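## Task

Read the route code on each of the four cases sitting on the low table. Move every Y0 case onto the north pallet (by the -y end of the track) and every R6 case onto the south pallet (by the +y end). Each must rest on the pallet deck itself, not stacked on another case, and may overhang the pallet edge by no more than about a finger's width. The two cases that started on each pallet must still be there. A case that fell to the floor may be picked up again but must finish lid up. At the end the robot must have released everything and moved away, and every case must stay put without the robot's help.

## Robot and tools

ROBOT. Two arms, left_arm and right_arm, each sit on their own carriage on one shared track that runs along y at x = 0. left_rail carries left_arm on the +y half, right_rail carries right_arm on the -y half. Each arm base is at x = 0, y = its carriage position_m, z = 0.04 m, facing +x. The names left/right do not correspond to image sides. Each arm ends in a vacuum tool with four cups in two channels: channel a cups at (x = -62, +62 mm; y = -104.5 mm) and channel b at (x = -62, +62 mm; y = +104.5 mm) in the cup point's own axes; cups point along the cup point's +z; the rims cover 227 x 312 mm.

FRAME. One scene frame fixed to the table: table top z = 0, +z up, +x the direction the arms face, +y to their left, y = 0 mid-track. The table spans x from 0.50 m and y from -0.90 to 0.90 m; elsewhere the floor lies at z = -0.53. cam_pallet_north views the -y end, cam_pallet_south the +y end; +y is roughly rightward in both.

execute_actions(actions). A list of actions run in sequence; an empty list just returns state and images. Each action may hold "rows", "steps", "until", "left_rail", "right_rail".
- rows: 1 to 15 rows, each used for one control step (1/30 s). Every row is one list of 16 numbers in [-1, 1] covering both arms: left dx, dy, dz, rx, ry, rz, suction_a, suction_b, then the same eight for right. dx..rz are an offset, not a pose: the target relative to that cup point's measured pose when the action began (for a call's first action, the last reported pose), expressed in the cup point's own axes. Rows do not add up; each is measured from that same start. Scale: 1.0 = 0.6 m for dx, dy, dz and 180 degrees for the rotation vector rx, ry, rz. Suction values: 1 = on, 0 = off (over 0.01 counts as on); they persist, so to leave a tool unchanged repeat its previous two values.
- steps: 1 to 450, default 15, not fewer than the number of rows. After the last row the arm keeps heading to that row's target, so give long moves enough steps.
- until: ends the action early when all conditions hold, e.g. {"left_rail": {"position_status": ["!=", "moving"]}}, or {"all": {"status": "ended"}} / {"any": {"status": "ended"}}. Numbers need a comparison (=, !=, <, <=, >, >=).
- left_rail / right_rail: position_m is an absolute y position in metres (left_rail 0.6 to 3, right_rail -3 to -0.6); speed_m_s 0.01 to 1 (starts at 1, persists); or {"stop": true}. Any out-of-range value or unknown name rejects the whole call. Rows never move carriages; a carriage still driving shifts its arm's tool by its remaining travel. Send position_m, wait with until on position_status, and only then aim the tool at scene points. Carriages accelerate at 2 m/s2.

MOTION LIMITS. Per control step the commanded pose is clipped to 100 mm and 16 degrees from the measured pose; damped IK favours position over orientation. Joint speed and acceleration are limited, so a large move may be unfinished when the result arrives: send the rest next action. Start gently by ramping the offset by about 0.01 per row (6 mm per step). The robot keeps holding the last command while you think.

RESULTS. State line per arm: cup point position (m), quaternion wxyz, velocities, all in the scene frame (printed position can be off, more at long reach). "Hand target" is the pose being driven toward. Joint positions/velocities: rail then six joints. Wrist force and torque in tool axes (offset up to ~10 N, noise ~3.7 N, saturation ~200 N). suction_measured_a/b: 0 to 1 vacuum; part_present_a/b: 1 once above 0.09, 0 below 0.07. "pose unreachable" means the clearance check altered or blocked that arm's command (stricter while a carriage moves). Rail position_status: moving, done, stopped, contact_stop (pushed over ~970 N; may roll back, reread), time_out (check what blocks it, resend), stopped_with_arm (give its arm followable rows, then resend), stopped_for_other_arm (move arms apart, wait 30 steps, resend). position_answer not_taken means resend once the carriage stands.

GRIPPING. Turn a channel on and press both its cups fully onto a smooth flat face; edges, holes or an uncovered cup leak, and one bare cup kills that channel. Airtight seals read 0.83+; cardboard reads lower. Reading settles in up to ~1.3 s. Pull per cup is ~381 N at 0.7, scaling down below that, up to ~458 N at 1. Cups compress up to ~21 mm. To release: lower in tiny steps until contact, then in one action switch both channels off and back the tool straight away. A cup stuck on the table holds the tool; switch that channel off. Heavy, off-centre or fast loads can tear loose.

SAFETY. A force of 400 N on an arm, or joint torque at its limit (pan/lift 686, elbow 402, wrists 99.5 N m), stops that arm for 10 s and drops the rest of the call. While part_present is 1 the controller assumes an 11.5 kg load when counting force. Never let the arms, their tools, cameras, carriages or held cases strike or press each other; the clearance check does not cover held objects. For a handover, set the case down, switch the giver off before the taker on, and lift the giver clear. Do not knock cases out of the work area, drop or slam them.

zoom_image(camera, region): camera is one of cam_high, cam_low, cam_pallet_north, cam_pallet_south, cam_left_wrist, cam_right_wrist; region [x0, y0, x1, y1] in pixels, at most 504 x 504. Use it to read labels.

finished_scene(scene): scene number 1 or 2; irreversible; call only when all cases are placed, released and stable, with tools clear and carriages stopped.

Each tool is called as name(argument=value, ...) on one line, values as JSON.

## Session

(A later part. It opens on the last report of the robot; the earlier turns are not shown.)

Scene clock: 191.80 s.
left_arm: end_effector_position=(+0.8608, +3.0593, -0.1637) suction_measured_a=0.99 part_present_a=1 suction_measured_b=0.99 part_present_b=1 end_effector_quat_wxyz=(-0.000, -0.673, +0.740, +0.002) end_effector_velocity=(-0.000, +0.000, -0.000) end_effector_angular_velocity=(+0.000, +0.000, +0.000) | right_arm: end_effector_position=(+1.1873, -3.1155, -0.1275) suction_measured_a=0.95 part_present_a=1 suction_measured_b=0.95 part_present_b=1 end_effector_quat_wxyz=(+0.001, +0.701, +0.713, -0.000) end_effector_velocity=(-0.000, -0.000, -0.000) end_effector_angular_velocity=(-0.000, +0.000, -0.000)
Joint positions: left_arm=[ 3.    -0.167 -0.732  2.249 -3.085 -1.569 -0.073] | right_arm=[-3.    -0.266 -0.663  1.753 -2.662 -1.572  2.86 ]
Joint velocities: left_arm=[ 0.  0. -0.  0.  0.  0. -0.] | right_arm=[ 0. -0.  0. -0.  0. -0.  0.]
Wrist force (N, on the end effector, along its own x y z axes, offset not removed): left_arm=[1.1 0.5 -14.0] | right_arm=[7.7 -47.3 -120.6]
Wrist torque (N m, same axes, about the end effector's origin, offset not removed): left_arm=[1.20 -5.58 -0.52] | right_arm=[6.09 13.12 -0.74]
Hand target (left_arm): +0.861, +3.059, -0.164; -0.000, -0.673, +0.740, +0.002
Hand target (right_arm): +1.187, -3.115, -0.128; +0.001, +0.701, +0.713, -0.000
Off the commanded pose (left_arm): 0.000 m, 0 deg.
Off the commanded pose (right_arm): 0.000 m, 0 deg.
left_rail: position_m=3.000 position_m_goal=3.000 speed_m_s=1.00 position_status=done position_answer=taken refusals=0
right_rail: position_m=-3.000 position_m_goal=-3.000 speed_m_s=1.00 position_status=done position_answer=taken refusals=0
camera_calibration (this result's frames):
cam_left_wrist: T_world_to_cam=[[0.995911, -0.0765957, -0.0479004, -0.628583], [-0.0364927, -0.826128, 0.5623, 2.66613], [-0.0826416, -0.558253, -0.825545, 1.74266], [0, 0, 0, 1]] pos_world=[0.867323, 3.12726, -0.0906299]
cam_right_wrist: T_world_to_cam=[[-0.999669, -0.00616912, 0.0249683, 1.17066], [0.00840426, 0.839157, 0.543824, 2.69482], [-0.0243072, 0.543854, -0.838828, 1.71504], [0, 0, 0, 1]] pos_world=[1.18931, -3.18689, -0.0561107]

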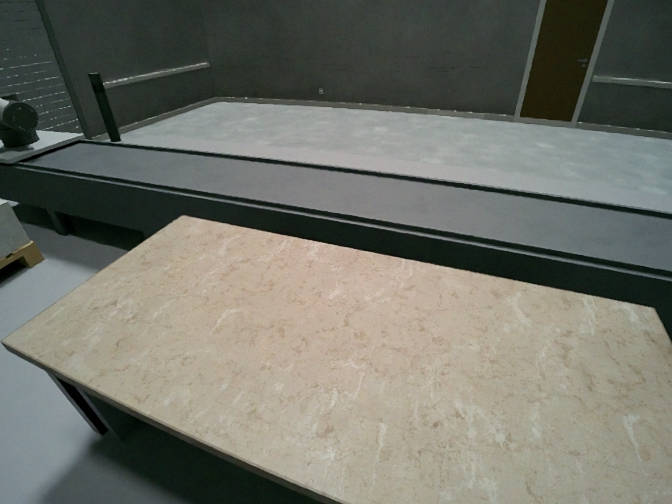

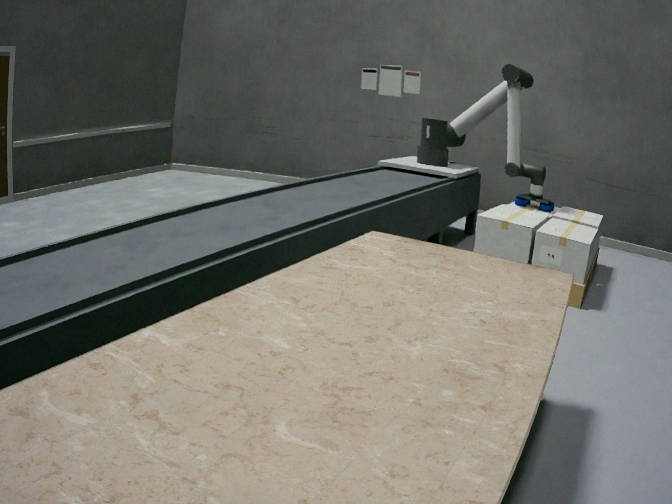

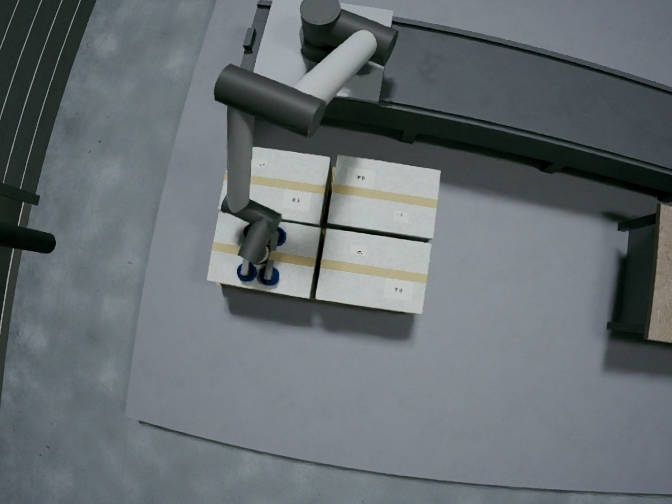

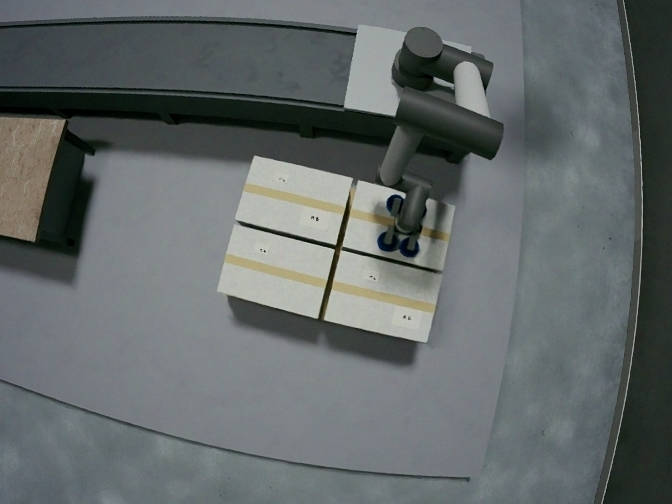

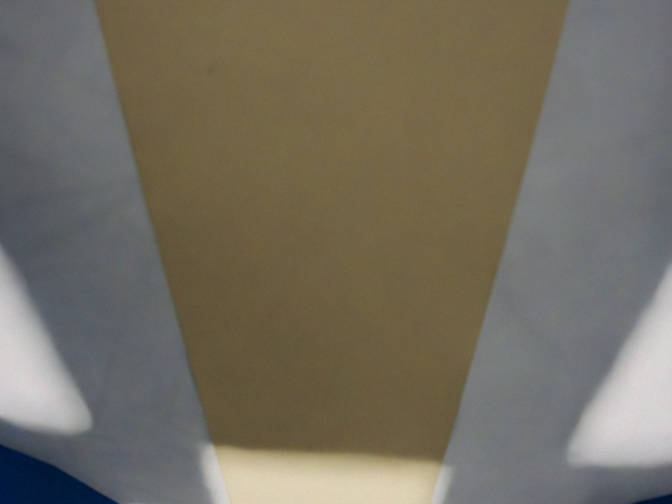

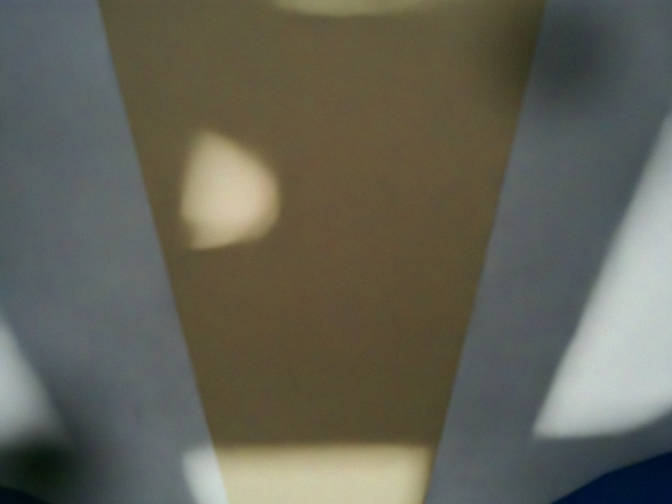

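execute_actions(actions=[{"rows": [[0,0,0.0022,0,0,0,1,1, 0,0,-0.0006,0,0,0,1,1]], "steps": 1}])

zoom_image(camera="cam_pallet_south", region=[200, 130, 480, 360])

Scene clock: 192.53 s.
left_arm: end_effector_position=(+0.8608, +3.0593, -0.1637) suction_measured_a=0.99 part_present_a=1 suction_measured_b=0.99 part_present_b=1 end_effector_quat_wxyz=(-0.000, -0.673, +0.740, +0.002) end_effector_velocity=(-0.000, +0.000, -0.002) end_effector_angular_velocity=(-0.000, -0.000, -0.000) | right_arm: end_effector_position=(+1.1873, -3.1155, -0.1276) suction_measured_a=0.95 part_present_a=1 suction_measured_b=0.95 part_present_b=1 end_effector_quat_wxyz=(+0.001, +0.701, +0.713, -0.000) end_effector_velocity=(-0.000, +0.000, -0.000) end_effector_angular_velocity=(+0.000, +0.000, +0.000)
Joint positions: left_arm=[ 3.    -0.167 -0.732  2.249 -3.085 -1.569 -0.073] | right_arm=[-3.    -0.266 -0.663  1.753 -2.662 -1.572  2.86 ]
Joint velocities: left_arm=[ 0.     0.     0.002 -0.    -0.002  0.     0.   ] | right_arm=[ 0.  0.  0.  0.  0. -0. -0.]
Wrist force (N, on the end effector, along its own x y z axes, offset not removed): left_arm=[-1.0 -1.0 -12.2] | right_arm=[4.3 -44.9 -127.4]
Wrist torque (N m, same axes, about the end effector's origin, offset not removed): left_arm=[0.98 -5.28 -0.55] | right_arm=[6.44 14.00 -0.72]
Hand target (left_arm): +0.861, +3.059, -0.165; -0.000, -0.673, +0.740, +0.002
Hand target (right_arm): +1.187, -3.115, -0.127; +0.001, +0.701, +0.713, -0.000
Off the commanded pose (left_arm): 0.001 m, 0 deg.
Off the commanded pose (right_arm): 0.000 m, 0 deg.
left_rail: position_m=3.000 position_m_goal=3.000 speed_m_s=1.00 position_status=done position_answer=taken refusals=0
right_rail: position_m=-3.000 position_m_goal=-3.000 speed_m_s=1.00 position_status=done position_answer=taken refusals=0
camera_calibration (this result's frames):
cam_left_wrist: T_world_to_cam=[[0.995911, -0.0765961, -0.0479011, -0.628582], [-0.0364926, -0.826128, 0.5623, 2.66613], [-0.0826424, -0.558252, -0.825545, 1.74265], [0, 0, 0, 1]] pos_world=[0.867323, 3.12726, -0.0906394]
cam_right_wrist: T_world_to_cam=[[-0.999667, -0.00616887, 0.0250464, 1.17062], [0.00844659, 0.839166, 0.54381, 2.69482], [-0.0243728, 0.543841, -0.838834, 1.71503], [0, 0, 0, 1]] pos_world=[1.18927, -3.18688, -0.0561591]

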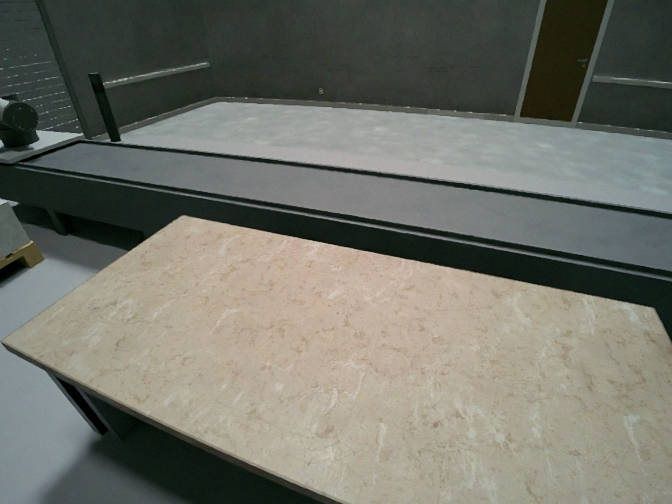

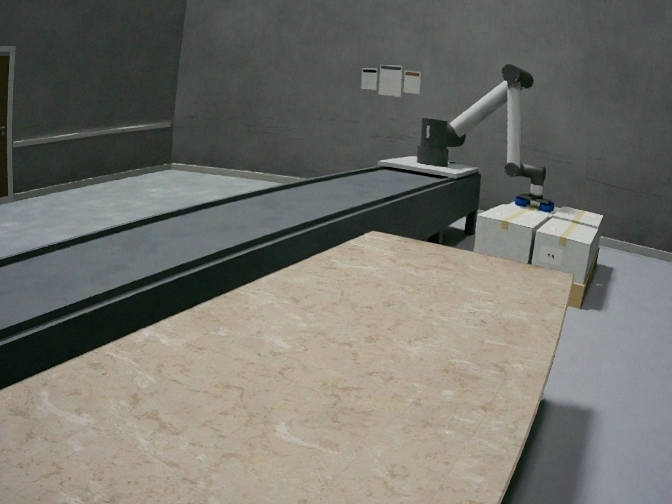

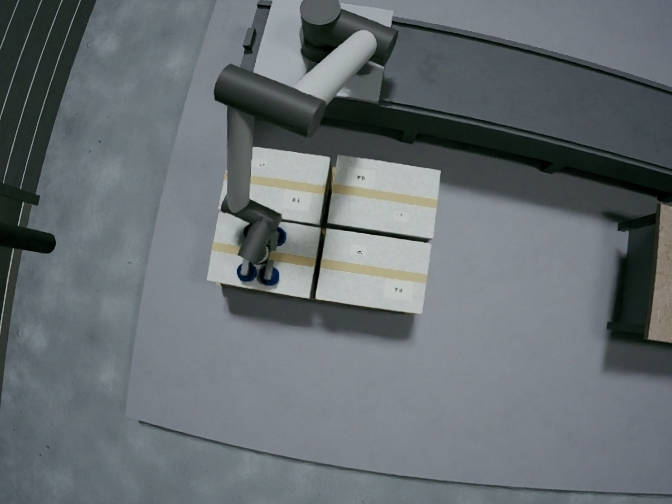

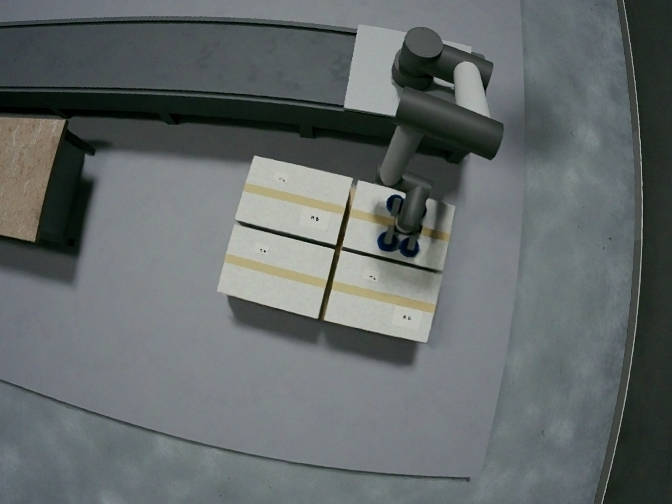

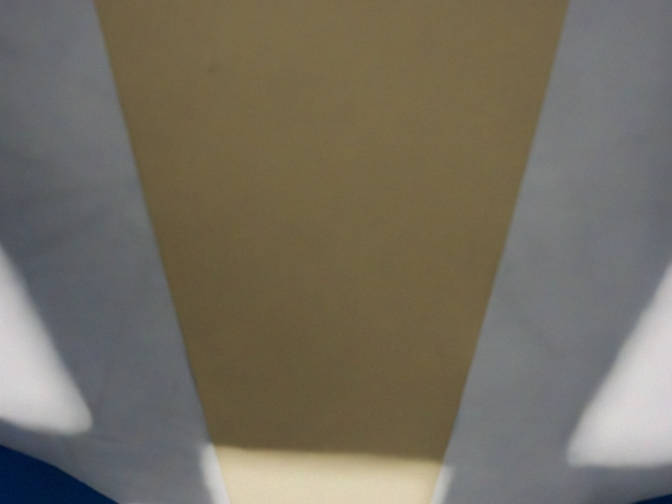

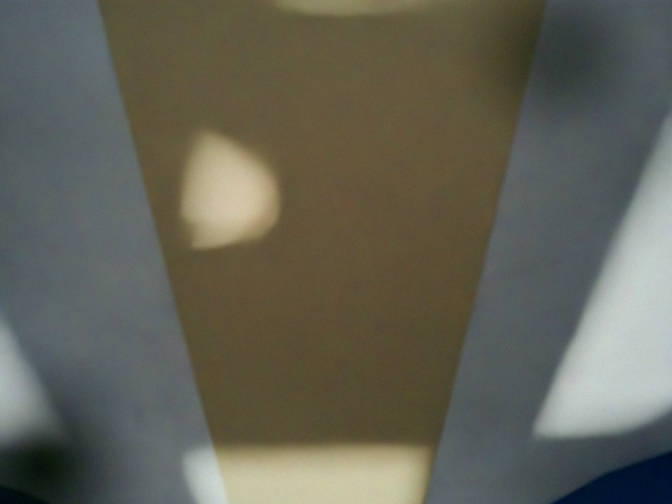

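Region (200, 130, 480, 360) of cam_pallet_south's 672x504 image, scaled by 1.800, with more detail than that image has; it fills the top 414 rows of this view, and the rest is white.

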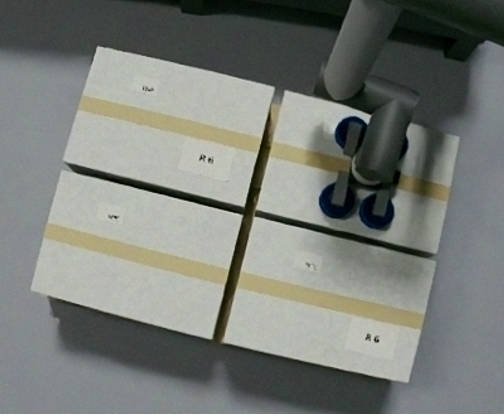

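execute_actions(actions=[])

Scene clock: 193.03 s.
left_arm: end_effector_position=(+0.8608, +3.0593, -0.1649) suction_measured_a=0.99 part_present_a=1 suction_measured_b=0.99 part_present_b=1 end_effector_quat_wxyz=(-0.000, -0.673, +0.740, +0.002) end_effector_velocity=(-0.000, +0.000, -0.000) end_effector_angular_velocity=(+0.000, +0.000, +0.000) | right_arm: end_effector_position=(+1.1872, -3.1155, -0.1274) suction_measured_a=0.95 part_present_a=1 suction_measured_b=0.95 part_present_b=1 end_effector_quat_wxyz=(+0.001, +0.701, +0.713, -0.000) end_effector_velocity=(+0.000, -0.000, +0.000) end_effector_angular_velocity=(-0.000, -0.000, -0.000)
Joint positions: left_arm=[ 3.    -0.167 -0.731  2.249 -3.086 -1.569 -0.073] | right_arm=[-3.    -0.266 -0.663  1.753 -2.662 -1.572  2.86 ]
Joint velocities: left_arm=[ 0.  0.  0. -0. -0. -0. -0.] | right_arm=[ 0.  0. -0.  0.  0. -0.  0.]
Wrist force (N, on the end effector, along its own x y z axes, offset not removed): left_arm=[1.4 2.4 -29.4] | right_arm=[1.8 -21.0 -79.2]
Wrist torque (N m, same axes, about the end effector's origin, offset not removed): left_arm=[2.79 -2.91 -0.15] | right_arm=[3.23 12.70 -0.65]
Hand target (left_arm): +0.861, +3.059, -0.165; -0.000, -0.673, +0.740, +0.002
Hand target (right_arm): +1.187, -3.115, -0.127; +0.001, +0.701, +0.713, -0.000
Off the commanded pose (left_arm): 0.000 m, 0 deg.
Off the commanded pose (right_arm): 0.000 m, 0 deg.
left_rail: position_m=3.000 position_m_goal=3.000 speed_m_s=1.00 position_status=done position_answer=taken refusals=0
right_rail: position_m=-3.000 position_m_goal=-3.000 speed_m_s=1.00 position_status=done position_answer=taken refusals=0
camera_calibration (this result's frames):
cam_left_wrist: T_world_to_cam=[[0.995914, -0.0766058, -0.0478131, -0.628637], [-0.0365491, -0.826119, 0.562309, 2.66685], [-0.0825755, -0.558264, -0.825544, 1.7416], [0, 0, 0, 1]] pos_world=[0.867354, 3.12726, -0.0918807]
cam_right_wrist: T_world_to_cam=[[-0.999665, -0.00616965, 0.0251433, 1.17061], [0.00849931, 0.839151, 0.543832, 2.69461], [-0.0244543, 0.543863, -0.838817, 1.71535], [0, 0, 0, 1]] pos_world=[1.18926, -3.18688, -0.0559856]

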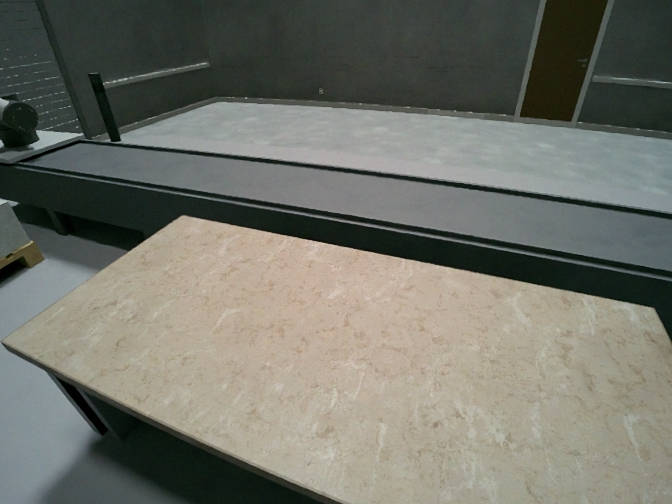

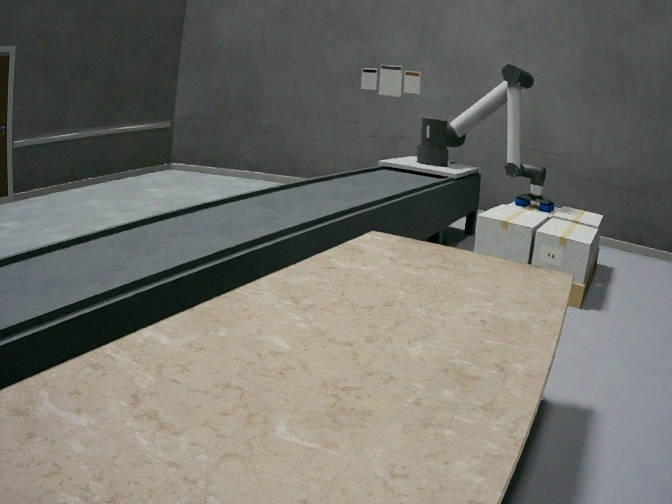

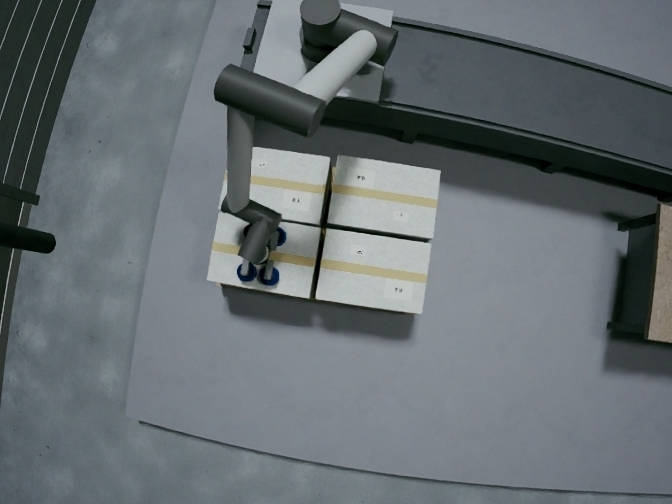

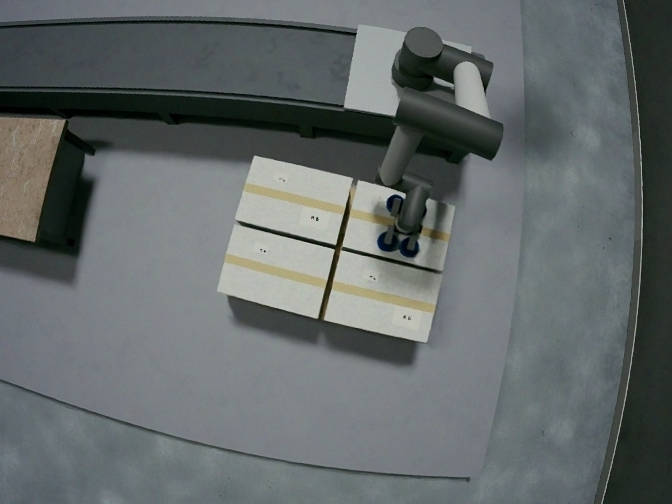

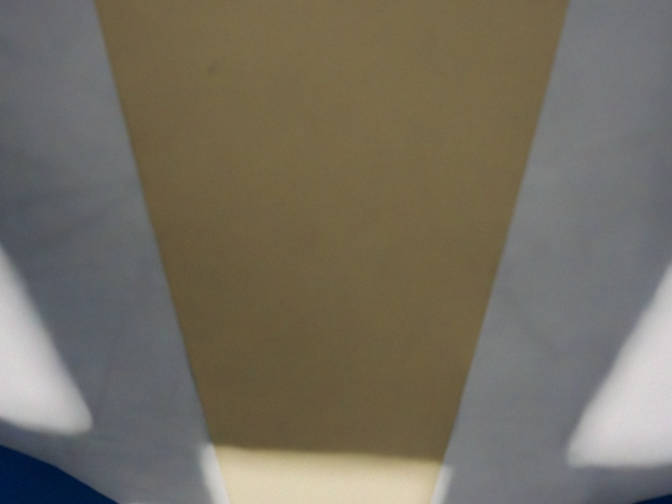

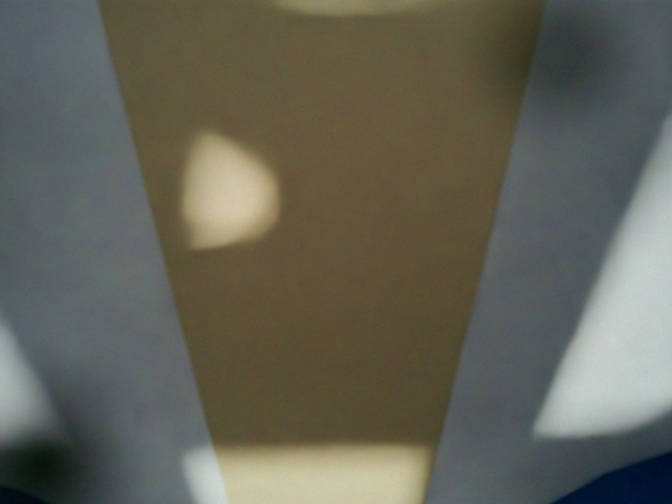

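Both cases touch. Releasing.

execute_actions(actions=[{"rows": [[0,0,-0.005,0,0,0,0,0,0,0,-0.005,0,0,0,0,0],[0,0,-0.009,0,0,0,0,0,0,0,-0.009,0,0,0,0,0],[0,0,-0.013,0,0,0,0,0,0,0,-0.013,0,0,0,0,0],[0,0,-0.017,0,0,0,0,0,0,0,-0.017,0,0,0,0,0],[0,0,-0.021,0,0,0,0,0,0,0,-0.021,0,0,0,0,0],[0,0,-0.025,0,0,0,0,0,0,0,-0.025,0,0,0,0,0],[0,0,-0.030,0,0,0,0,0,0,0,-0.030,0,0,0,0,0],[0,0,-0.036,0,0,0,0,0,0,0,-0.036,0,0,0,0,0],[0,0,-0.045,0,0,0,0,0,0,0,-0.045,0,0,0,0,0],[0,0,-0.06,0,0,0,0,0,0,0,-0.06,0,0,0,0,0],[0,0,-0.09,0,0,0,0,0,0,0,-0.09,0,0,0,0,0],[0,0,-0.13,0,0,0,0,0,0,0,-0.13,0,0,0,0,0],[0,0,-0.5,0,0,0,0,0,0,0,-0.5,0,0,0,0,0]], "steps": 13}])

Scene clock: 195.57 s.
left_arm: end_effector_position=(+0.8600, +3.0594, -0.1335) suction_measured_a=0.00 part_present_a=0 suction_measured_b=0.00 part_present_b=0 end_effector_quat_wxyz=(-0.001, -0.673, +0.740, +0.002) end_effector_velocity=(-0.006, +0.002, +0.282) end_effector_angular_velocity=(+0.000, +0.001, +0.001) | right_arm: end_effector_position=(+1.1866, -3.1153, -0.0954) suction_measured_a=0.01 part_present_a=0 suction_measured_b=0.01 part_present_b=0 end_effector_quat_wxyz=(+0.000, +0.701, +0.713, -0.001) end_effector_velocity=(+0.002, +0.001, +0.298) end_effector_angular_velocity=(-0.000, -0.000, +0.002)
Joint positions: left_arm=[ 3.    -0.167 -0.778  2.258 -3.047 -1.569 -0.073] | right_arm=[-3.    -0.266 -0.697  1.759 -2.632 -1.572  2.86 ]
Joint velocities: left_arm=[ 0.     0.001 -0.422  0.078  0.344 -0.     0.   ] | right_arm=[ 0.     0.002 -0.306  0.036  0.269  0.    -0.   ]
Wrist force (N, on the end effector, along its own x y z axes, offset not removed): left_arm=[1.7 -2.4 9.3] | right_arm=[1.2 -7.6 18.3]
Wrist torque (N m, same axes, about the end effector's origin, offset not removed): left_arm=[0.44 0.06 -0.47] | right_arm=[-0.86 -0.59 -0.11]
Hand target (left_arm): +0.859, +3.060, -0.052; +0.002, -0.673, +0.740, -0.001
Hand target (right_arm): +1.187, -3.115, -0.010; +0.002, +0.701, +0.713, +0.000
Off the commanded pose (left_arm): 0.269 m, 0 deg; position clipped at the last step of the last action.
Off the commanded pose (right_arm): 0.268 m, 0 deg; position clipped at the last step of the last action.
left_rail: position_m=3.000 position_m_goal=3.000 speed_m_s=1.00 position_status=done position_answer=taken refusals=0
right_rail: position_m=-3.000 position_m_goal=-3.000 speed_m_s=1.00 position_status=done position_answer=taken refusals=0
camera_calibration (this result's frames):
cam_left_wrist: T_world_to_cam=[[0.995837, -0.076564, -0.0494549, -0.626539], [-0.0356032, -0.826226, 0.562212, 2.64881], [-0.0839061, -0.558111, -0.825513, 1.76819], [0, 0, 0, 1]] pos_world=[0.866599, 3.12739, -0.0605176]
cam_right_wrist: T_world_to_cam=[[-0.999628, -0.00620908, 0.0265709, 1.16915], [0.00925159, 0.838967, 0.544104, 2.6756], [-0.0256705, 0.544148, -0.838597, 1.74444], [0, 0, 0, 1]] pos_world=[1.18874, -3.18671, -0.0239905]

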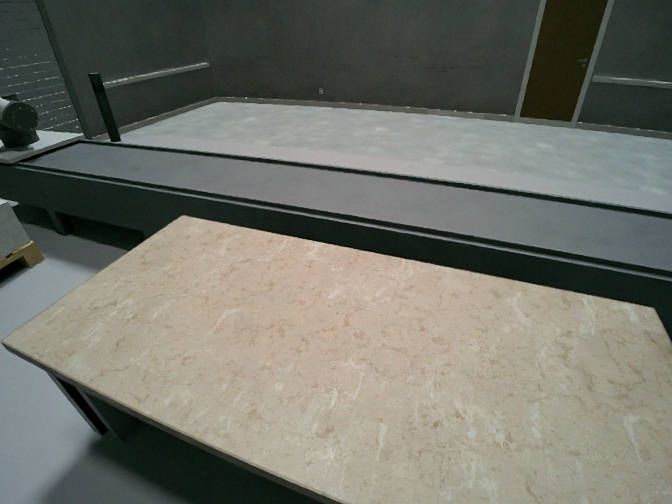

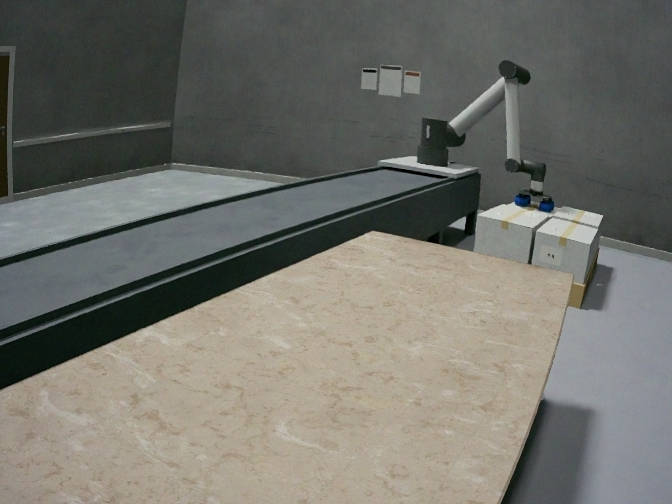

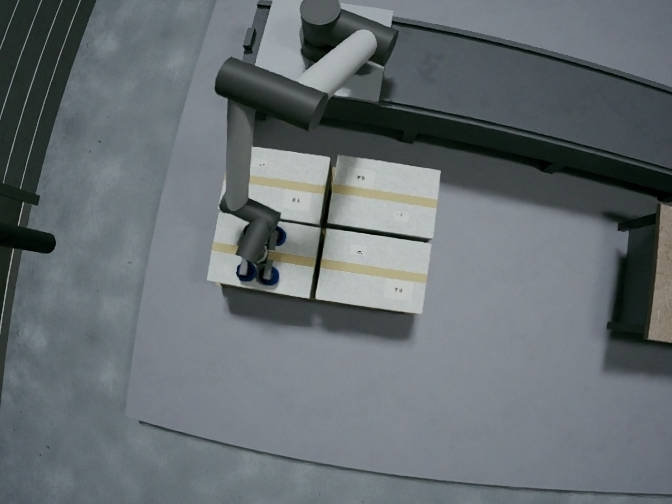

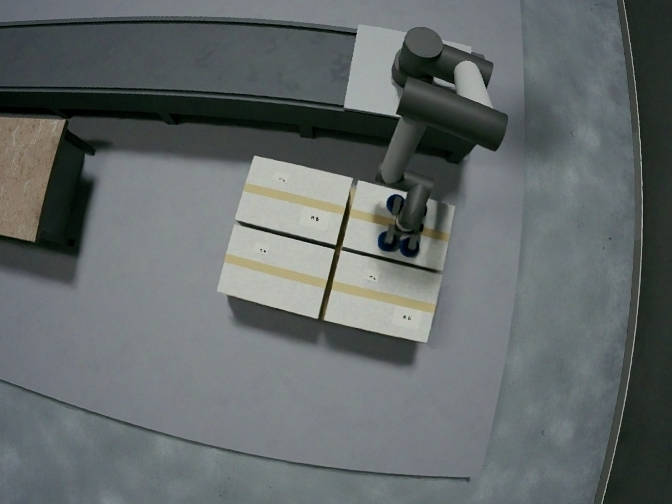

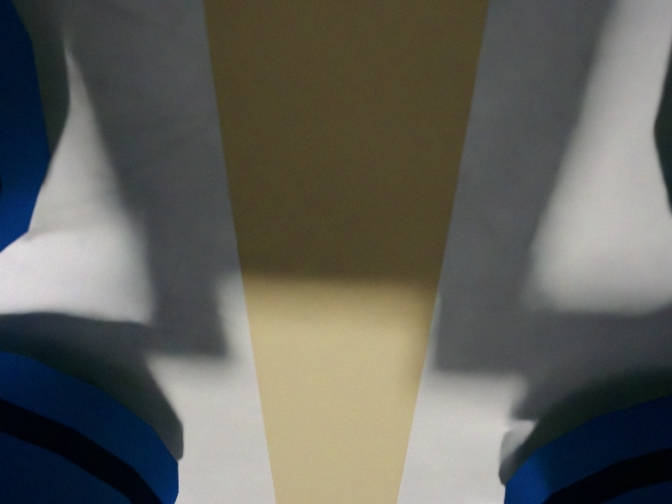

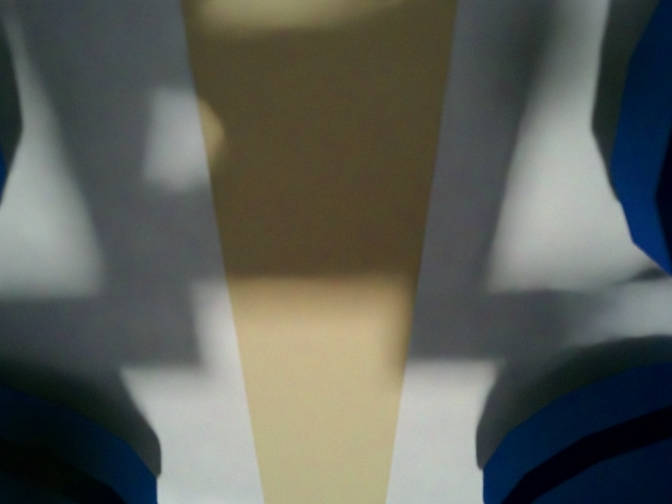

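Released cleanly. Renew the upward move.

execute_actions(actions=[{"steps": 1}])

Scene clock: 195.97 s.
left_arm: end_effector_position=(+0.8593, +3.0603, -0.0555) suction_measured_a=0.00 part_present_a=0 suction_measured_b=0.00 part_present_b=0 end_effector_quat_wxyz=(+0.002, -0.673, +0.740, -0.001) end_effector_velocity=(-0.002, +0.001, +0.049) end_effector_angular_velocity=(+0.001, +0.001, -0.000) | right_arm: end_effector_position=(+1.1874, -3.1147, -0.0132) suction_measured_a=0.01 part_present_a=0 suction_measured_b=0.01 part_present_b=0 end_effector_quat_wxyz=(+0.002, +0.701, +0.713, +0.000) end_effector_velocity=(+0.000, +0.001, +0.061) end_effector_angular_velocity=(+0.000, +0.000, -0.000)
Joint positions: left_arm=[ 3.    -0.166 -0.893  2.275 -2.956 -1.569 -0.072] | right_arm=[-3.    -0.265 -0.779  1.765 -2.56  -1.572  2.86 ]
Joint velocities: left_arm=[ 0.     0.001 -0.074  0.007  0.067  0.     0.001] | right_arm=[ 0.     0.001 -0.06   0.     0.06   0.     0.001]
Wrist force (N, on the end effector, along its own x y z axes, offset not removed): left_arm=[0.5 3.7 -2.5] | right_arm=[-0.7 -5.7 6.2]
Wrist torque (N m, same axes, about the end effector's origin, offset not removed): left_arm=[1.29 0.30 -0.56] | right_arm=[-0.65 -0.46 -0.22]
Hand target (left_arm): +0.859, +3.061, +0.034; +0.003, -0.673, +0.740, -0.002
Hand target (right_arm): +1.187, -3.114, +0.080; +0.002, +0.701, +0.713, +0.001
Off the commanded pose (left_arm): 0.191 m, 0 deg; position clipped at the last step of the last action.
Off the commanded pose (right_arm): 0.186 m, 0 deg; position clipped at the last step of the last action.
left_rail: position_m=3.000 position_m_goal=3.000 speed_m_s=1.00 position_status=done position_answer=taken refusals=0
right_rail: position_m=-3.000 position_m_goal=-3.000 speed_m_s=1.00 position_status=done position_answer=taken refusals=0
camera_calibration (this result's frames):
cam_left_wrist: T_world_to_cam=[[0.996185, -0.0766269, -0.0417535, -0.621632], [-0.0399264, -0.825684, 0.562719, 2.60765], [-0.0775946, -0.558905, -0.825593, 1.83006], [0, 0, 0, 1]] pos_world=[0.865378, 3.12829, 0.0175575]
cam_right_wrist: T_world_to_cam=[[-0.999723, -0.00615191, 0.0227189, 1.168], [0.00717943, 0.839537, 0.543256, 2.63461], [-0.0224154, 0.543268, -0.83926, 1.80642], [0, 0, 0, 1]] pos_world=[1.18926, -3.18603, 0.0582553]

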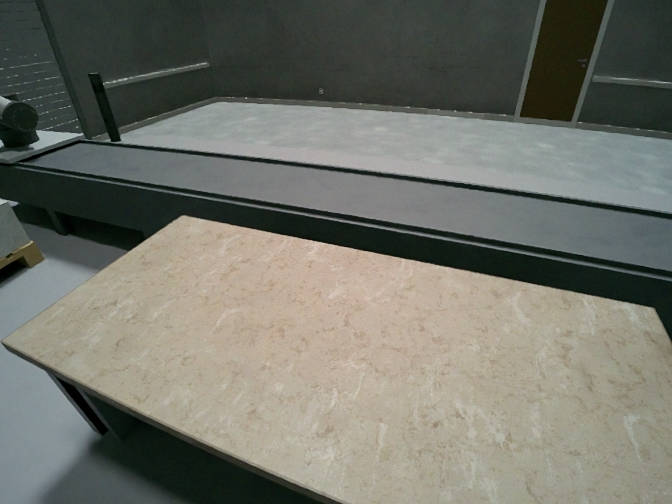

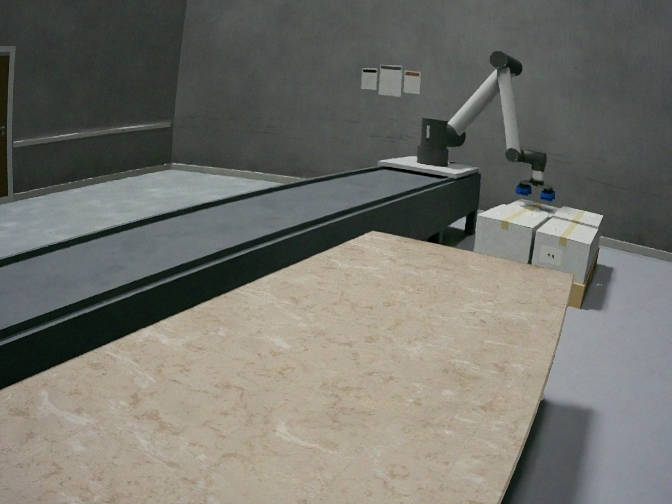

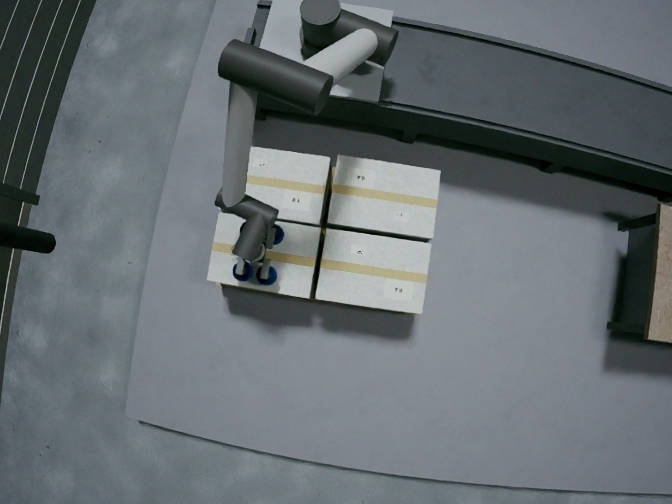

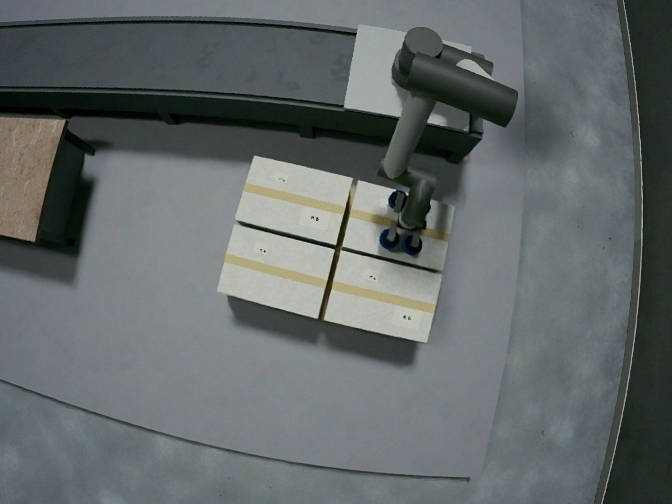

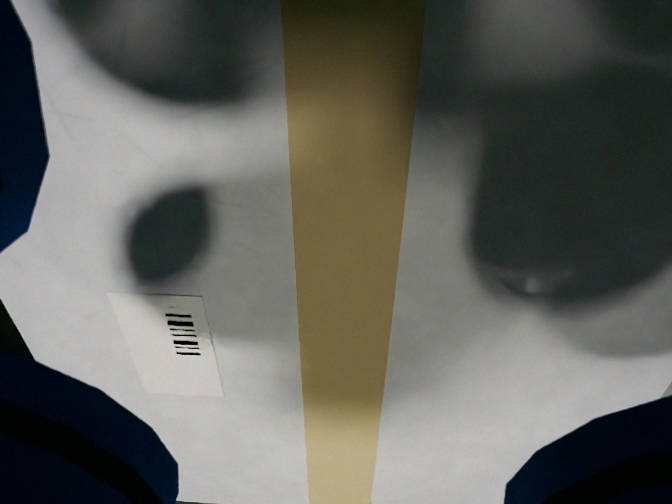

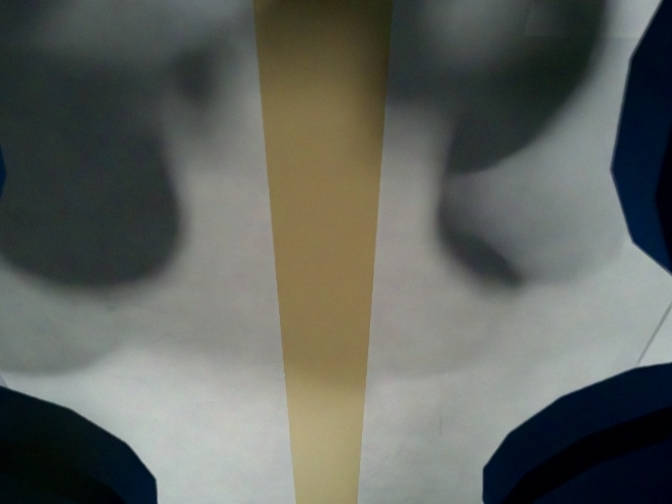

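execute_actions(actions=[{"left_rail": {"position_m": 1.6}, "right_rail": {"position_m": -1.6}, "steps": 1}])

Scene clock: 196.77 s.
left_arm: end_effector_position=(+0.8589, +3.0607, +0.0338) suction_measured_a=0.00 part_present_a=0 suction_measured_b=0.00 part_present_b=0 end_effector_quat_wxyz=(+0.003, -0.673, +0.740, -0.002) end_effector_velocity=(+0.010, -0.006, +0.027) end_effector_angular_velocity=(-0.001, -0.009, +0.000) | right_arm: end_effector_position=(+1.1873, -3.1141, +0.0804) suction_measured_a=0.01 part_present_a=0 suction_measured_b=0.01 part_present_b=0 end_effector_quat_wxyz=(+0.002, +0.701, +0.713, +0.001) end_effector_velocity=(+0.009, +0.001, +0.040) end_effector_angular_velocity=(-0.003, -0.010, +0.000)
Joint positions: left_arm=[ 3.    -0.166 -1.025  2.277 -2.83  -1.569 -0.072] | right_arm=[-3.    -0.265 -0.869  1.759 -2.466 -1.572  2.861]
Joint velocities: left_arm=[-0.004  0.    -0.033 -0.013  0.037  0.    -0.   ] | right_arm=[ 0.004 -0.    -0.03  -0.017  0.036  0.    -0.   ]
Wrist force (N, on the end effector, along its own x y z axes, offset not removed): left_arm=[2.6 -0.5 -3.2] | right_arm=[-1.6 -4.8 9.1]
Wrist torque (N m, same axes, about the end effector's origin, offset not removed): left_arm=[0.75 0.00 -0.52] | right_arm=[-0.51 -0.26 -0.24]
Hand target (left_arm): +0.860, +3.058, +0.126; +0.004, -0.673, +0.740, -0.003
Hand target (right_arm): +1.186, -3.112, +0.169; +0.003, +0.701, +0.713, +0.001
Off the commanded pose (left_arm): 0.101 m, 1 deg; position clipped at the last step of the last action.
Off the commanded pose (right_arm): 0.092 m, 0 deg.
left_rail: position_m=3.000 position_m_goal=1.600 speed_m_s=1.00 position_status=moving position_answer=taken refusals=0
right_rail: position_m=-3.000 position_m_goal=-1.600 speed_m_s=1.00 position_status=moving position_answer=taken refusals=0
camera_calibration (this result's frames):
cam_left_wrist: T_world_to_cam=[[0.996321, -0.0766554, -0.0383106, -0.617652], [-0.0418611, -0.825433, 0.562946, 2.55865], [-0.0747757, -0.559272, -0.825605, 1.90268], [0, 0, 0, 1]] pos_world=[0.864762, 3.12876, 0.106816]
cam_right_wrist: T_world_to_cam=[[-0.999754, -0.00616066, 0.0213262, 1.1659], [0.00640974, 0.839678, 0.543047, 2.58468], [-0.0212527, 0.543049, -0.839432, 1.8826], [0, 0, 0, 1]] pos_world=[1.18906, -3.18546, 0.151851]

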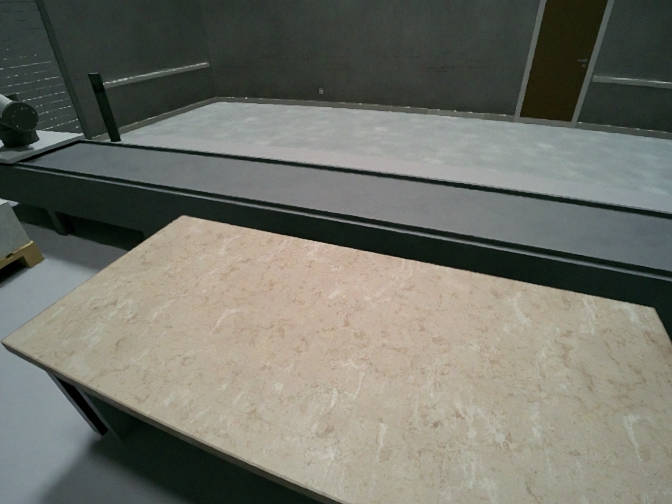

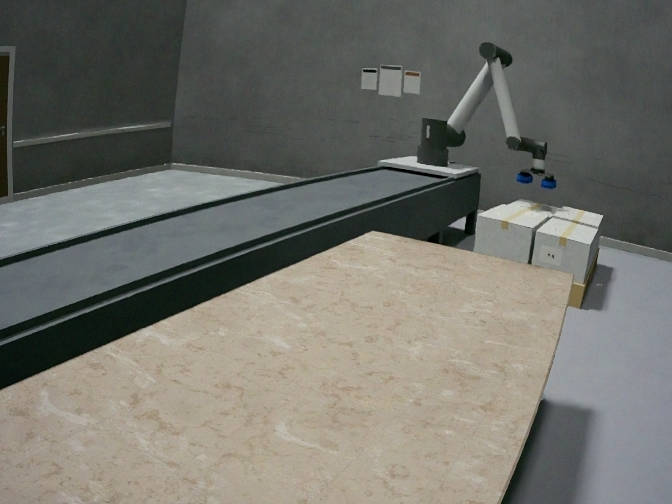

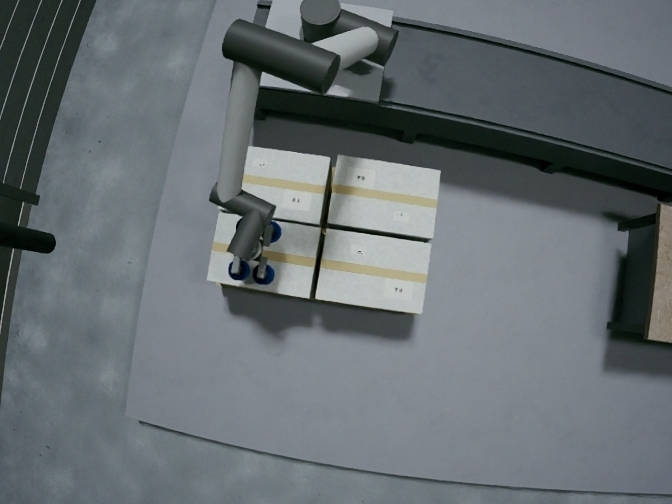

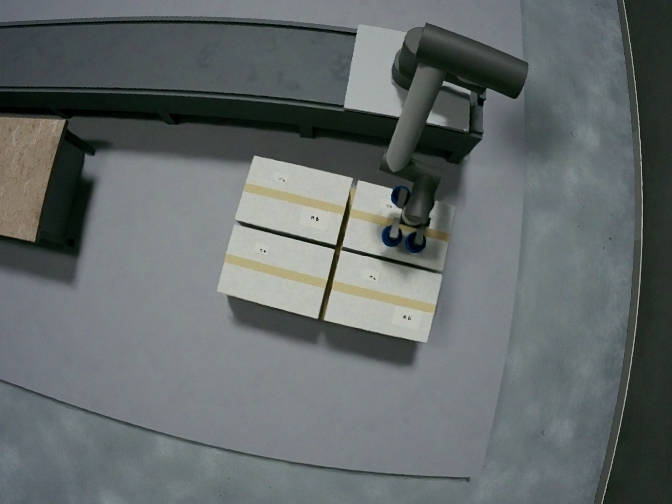

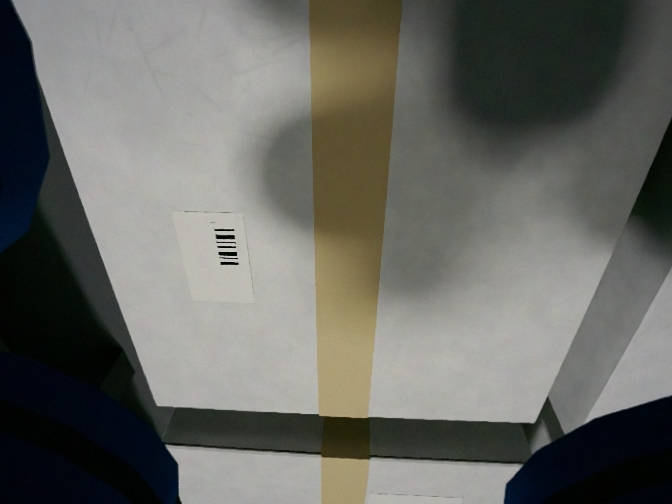

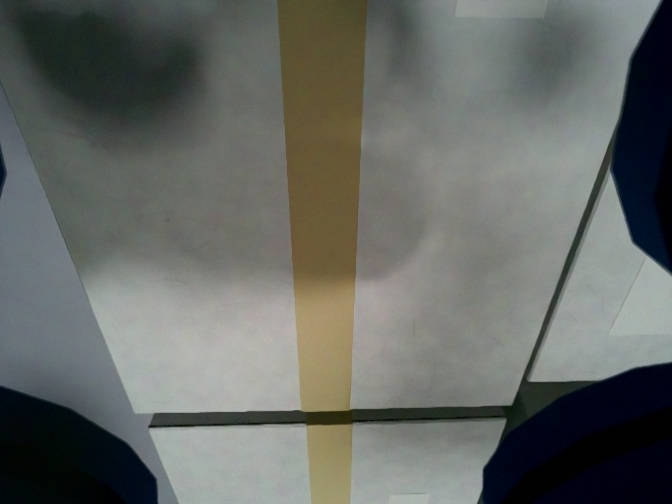

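zoom_image(camera="cam_pallet_north", region=[190, 130, 460, 330])

Region (190, 130, 460, 330) of cam_pallet_north's 672x504 image, scaled by 1.867, with more detail than that image has; it fills the top 373 rows of this view, and the rest is white.

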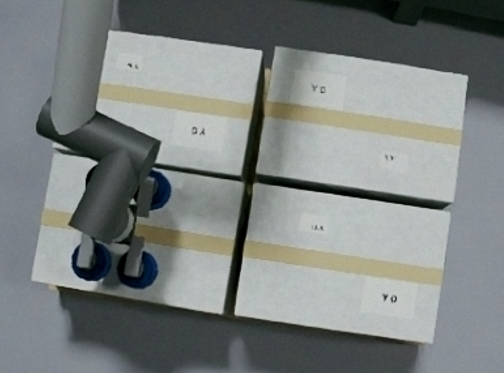

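zoom_image(camera="cam_low", region=[450, 170, 630, 320])

Region (450, 170, 630, 320) of cam_low's 672x504 image, scaled by 2.800, with more detail than that image has.

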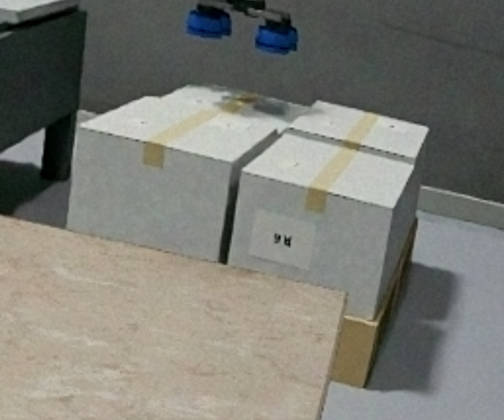

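zoom_image(camera="cam_pallet_south", region=[200, 130, 480, 360])

Region (200, 130, 480, 360) of cam_pallet_south's 672x504 image, scaled by 1.800, with more detail than that image has; it fills the top 414 rows of this view, and the rest is white.

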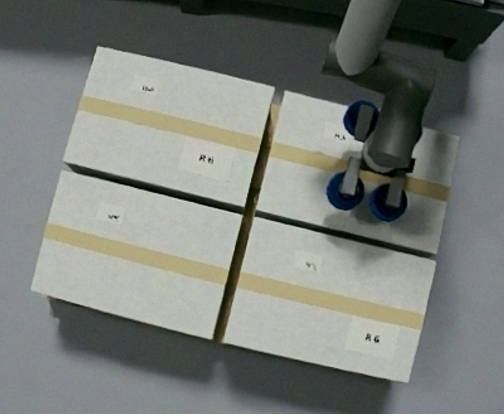

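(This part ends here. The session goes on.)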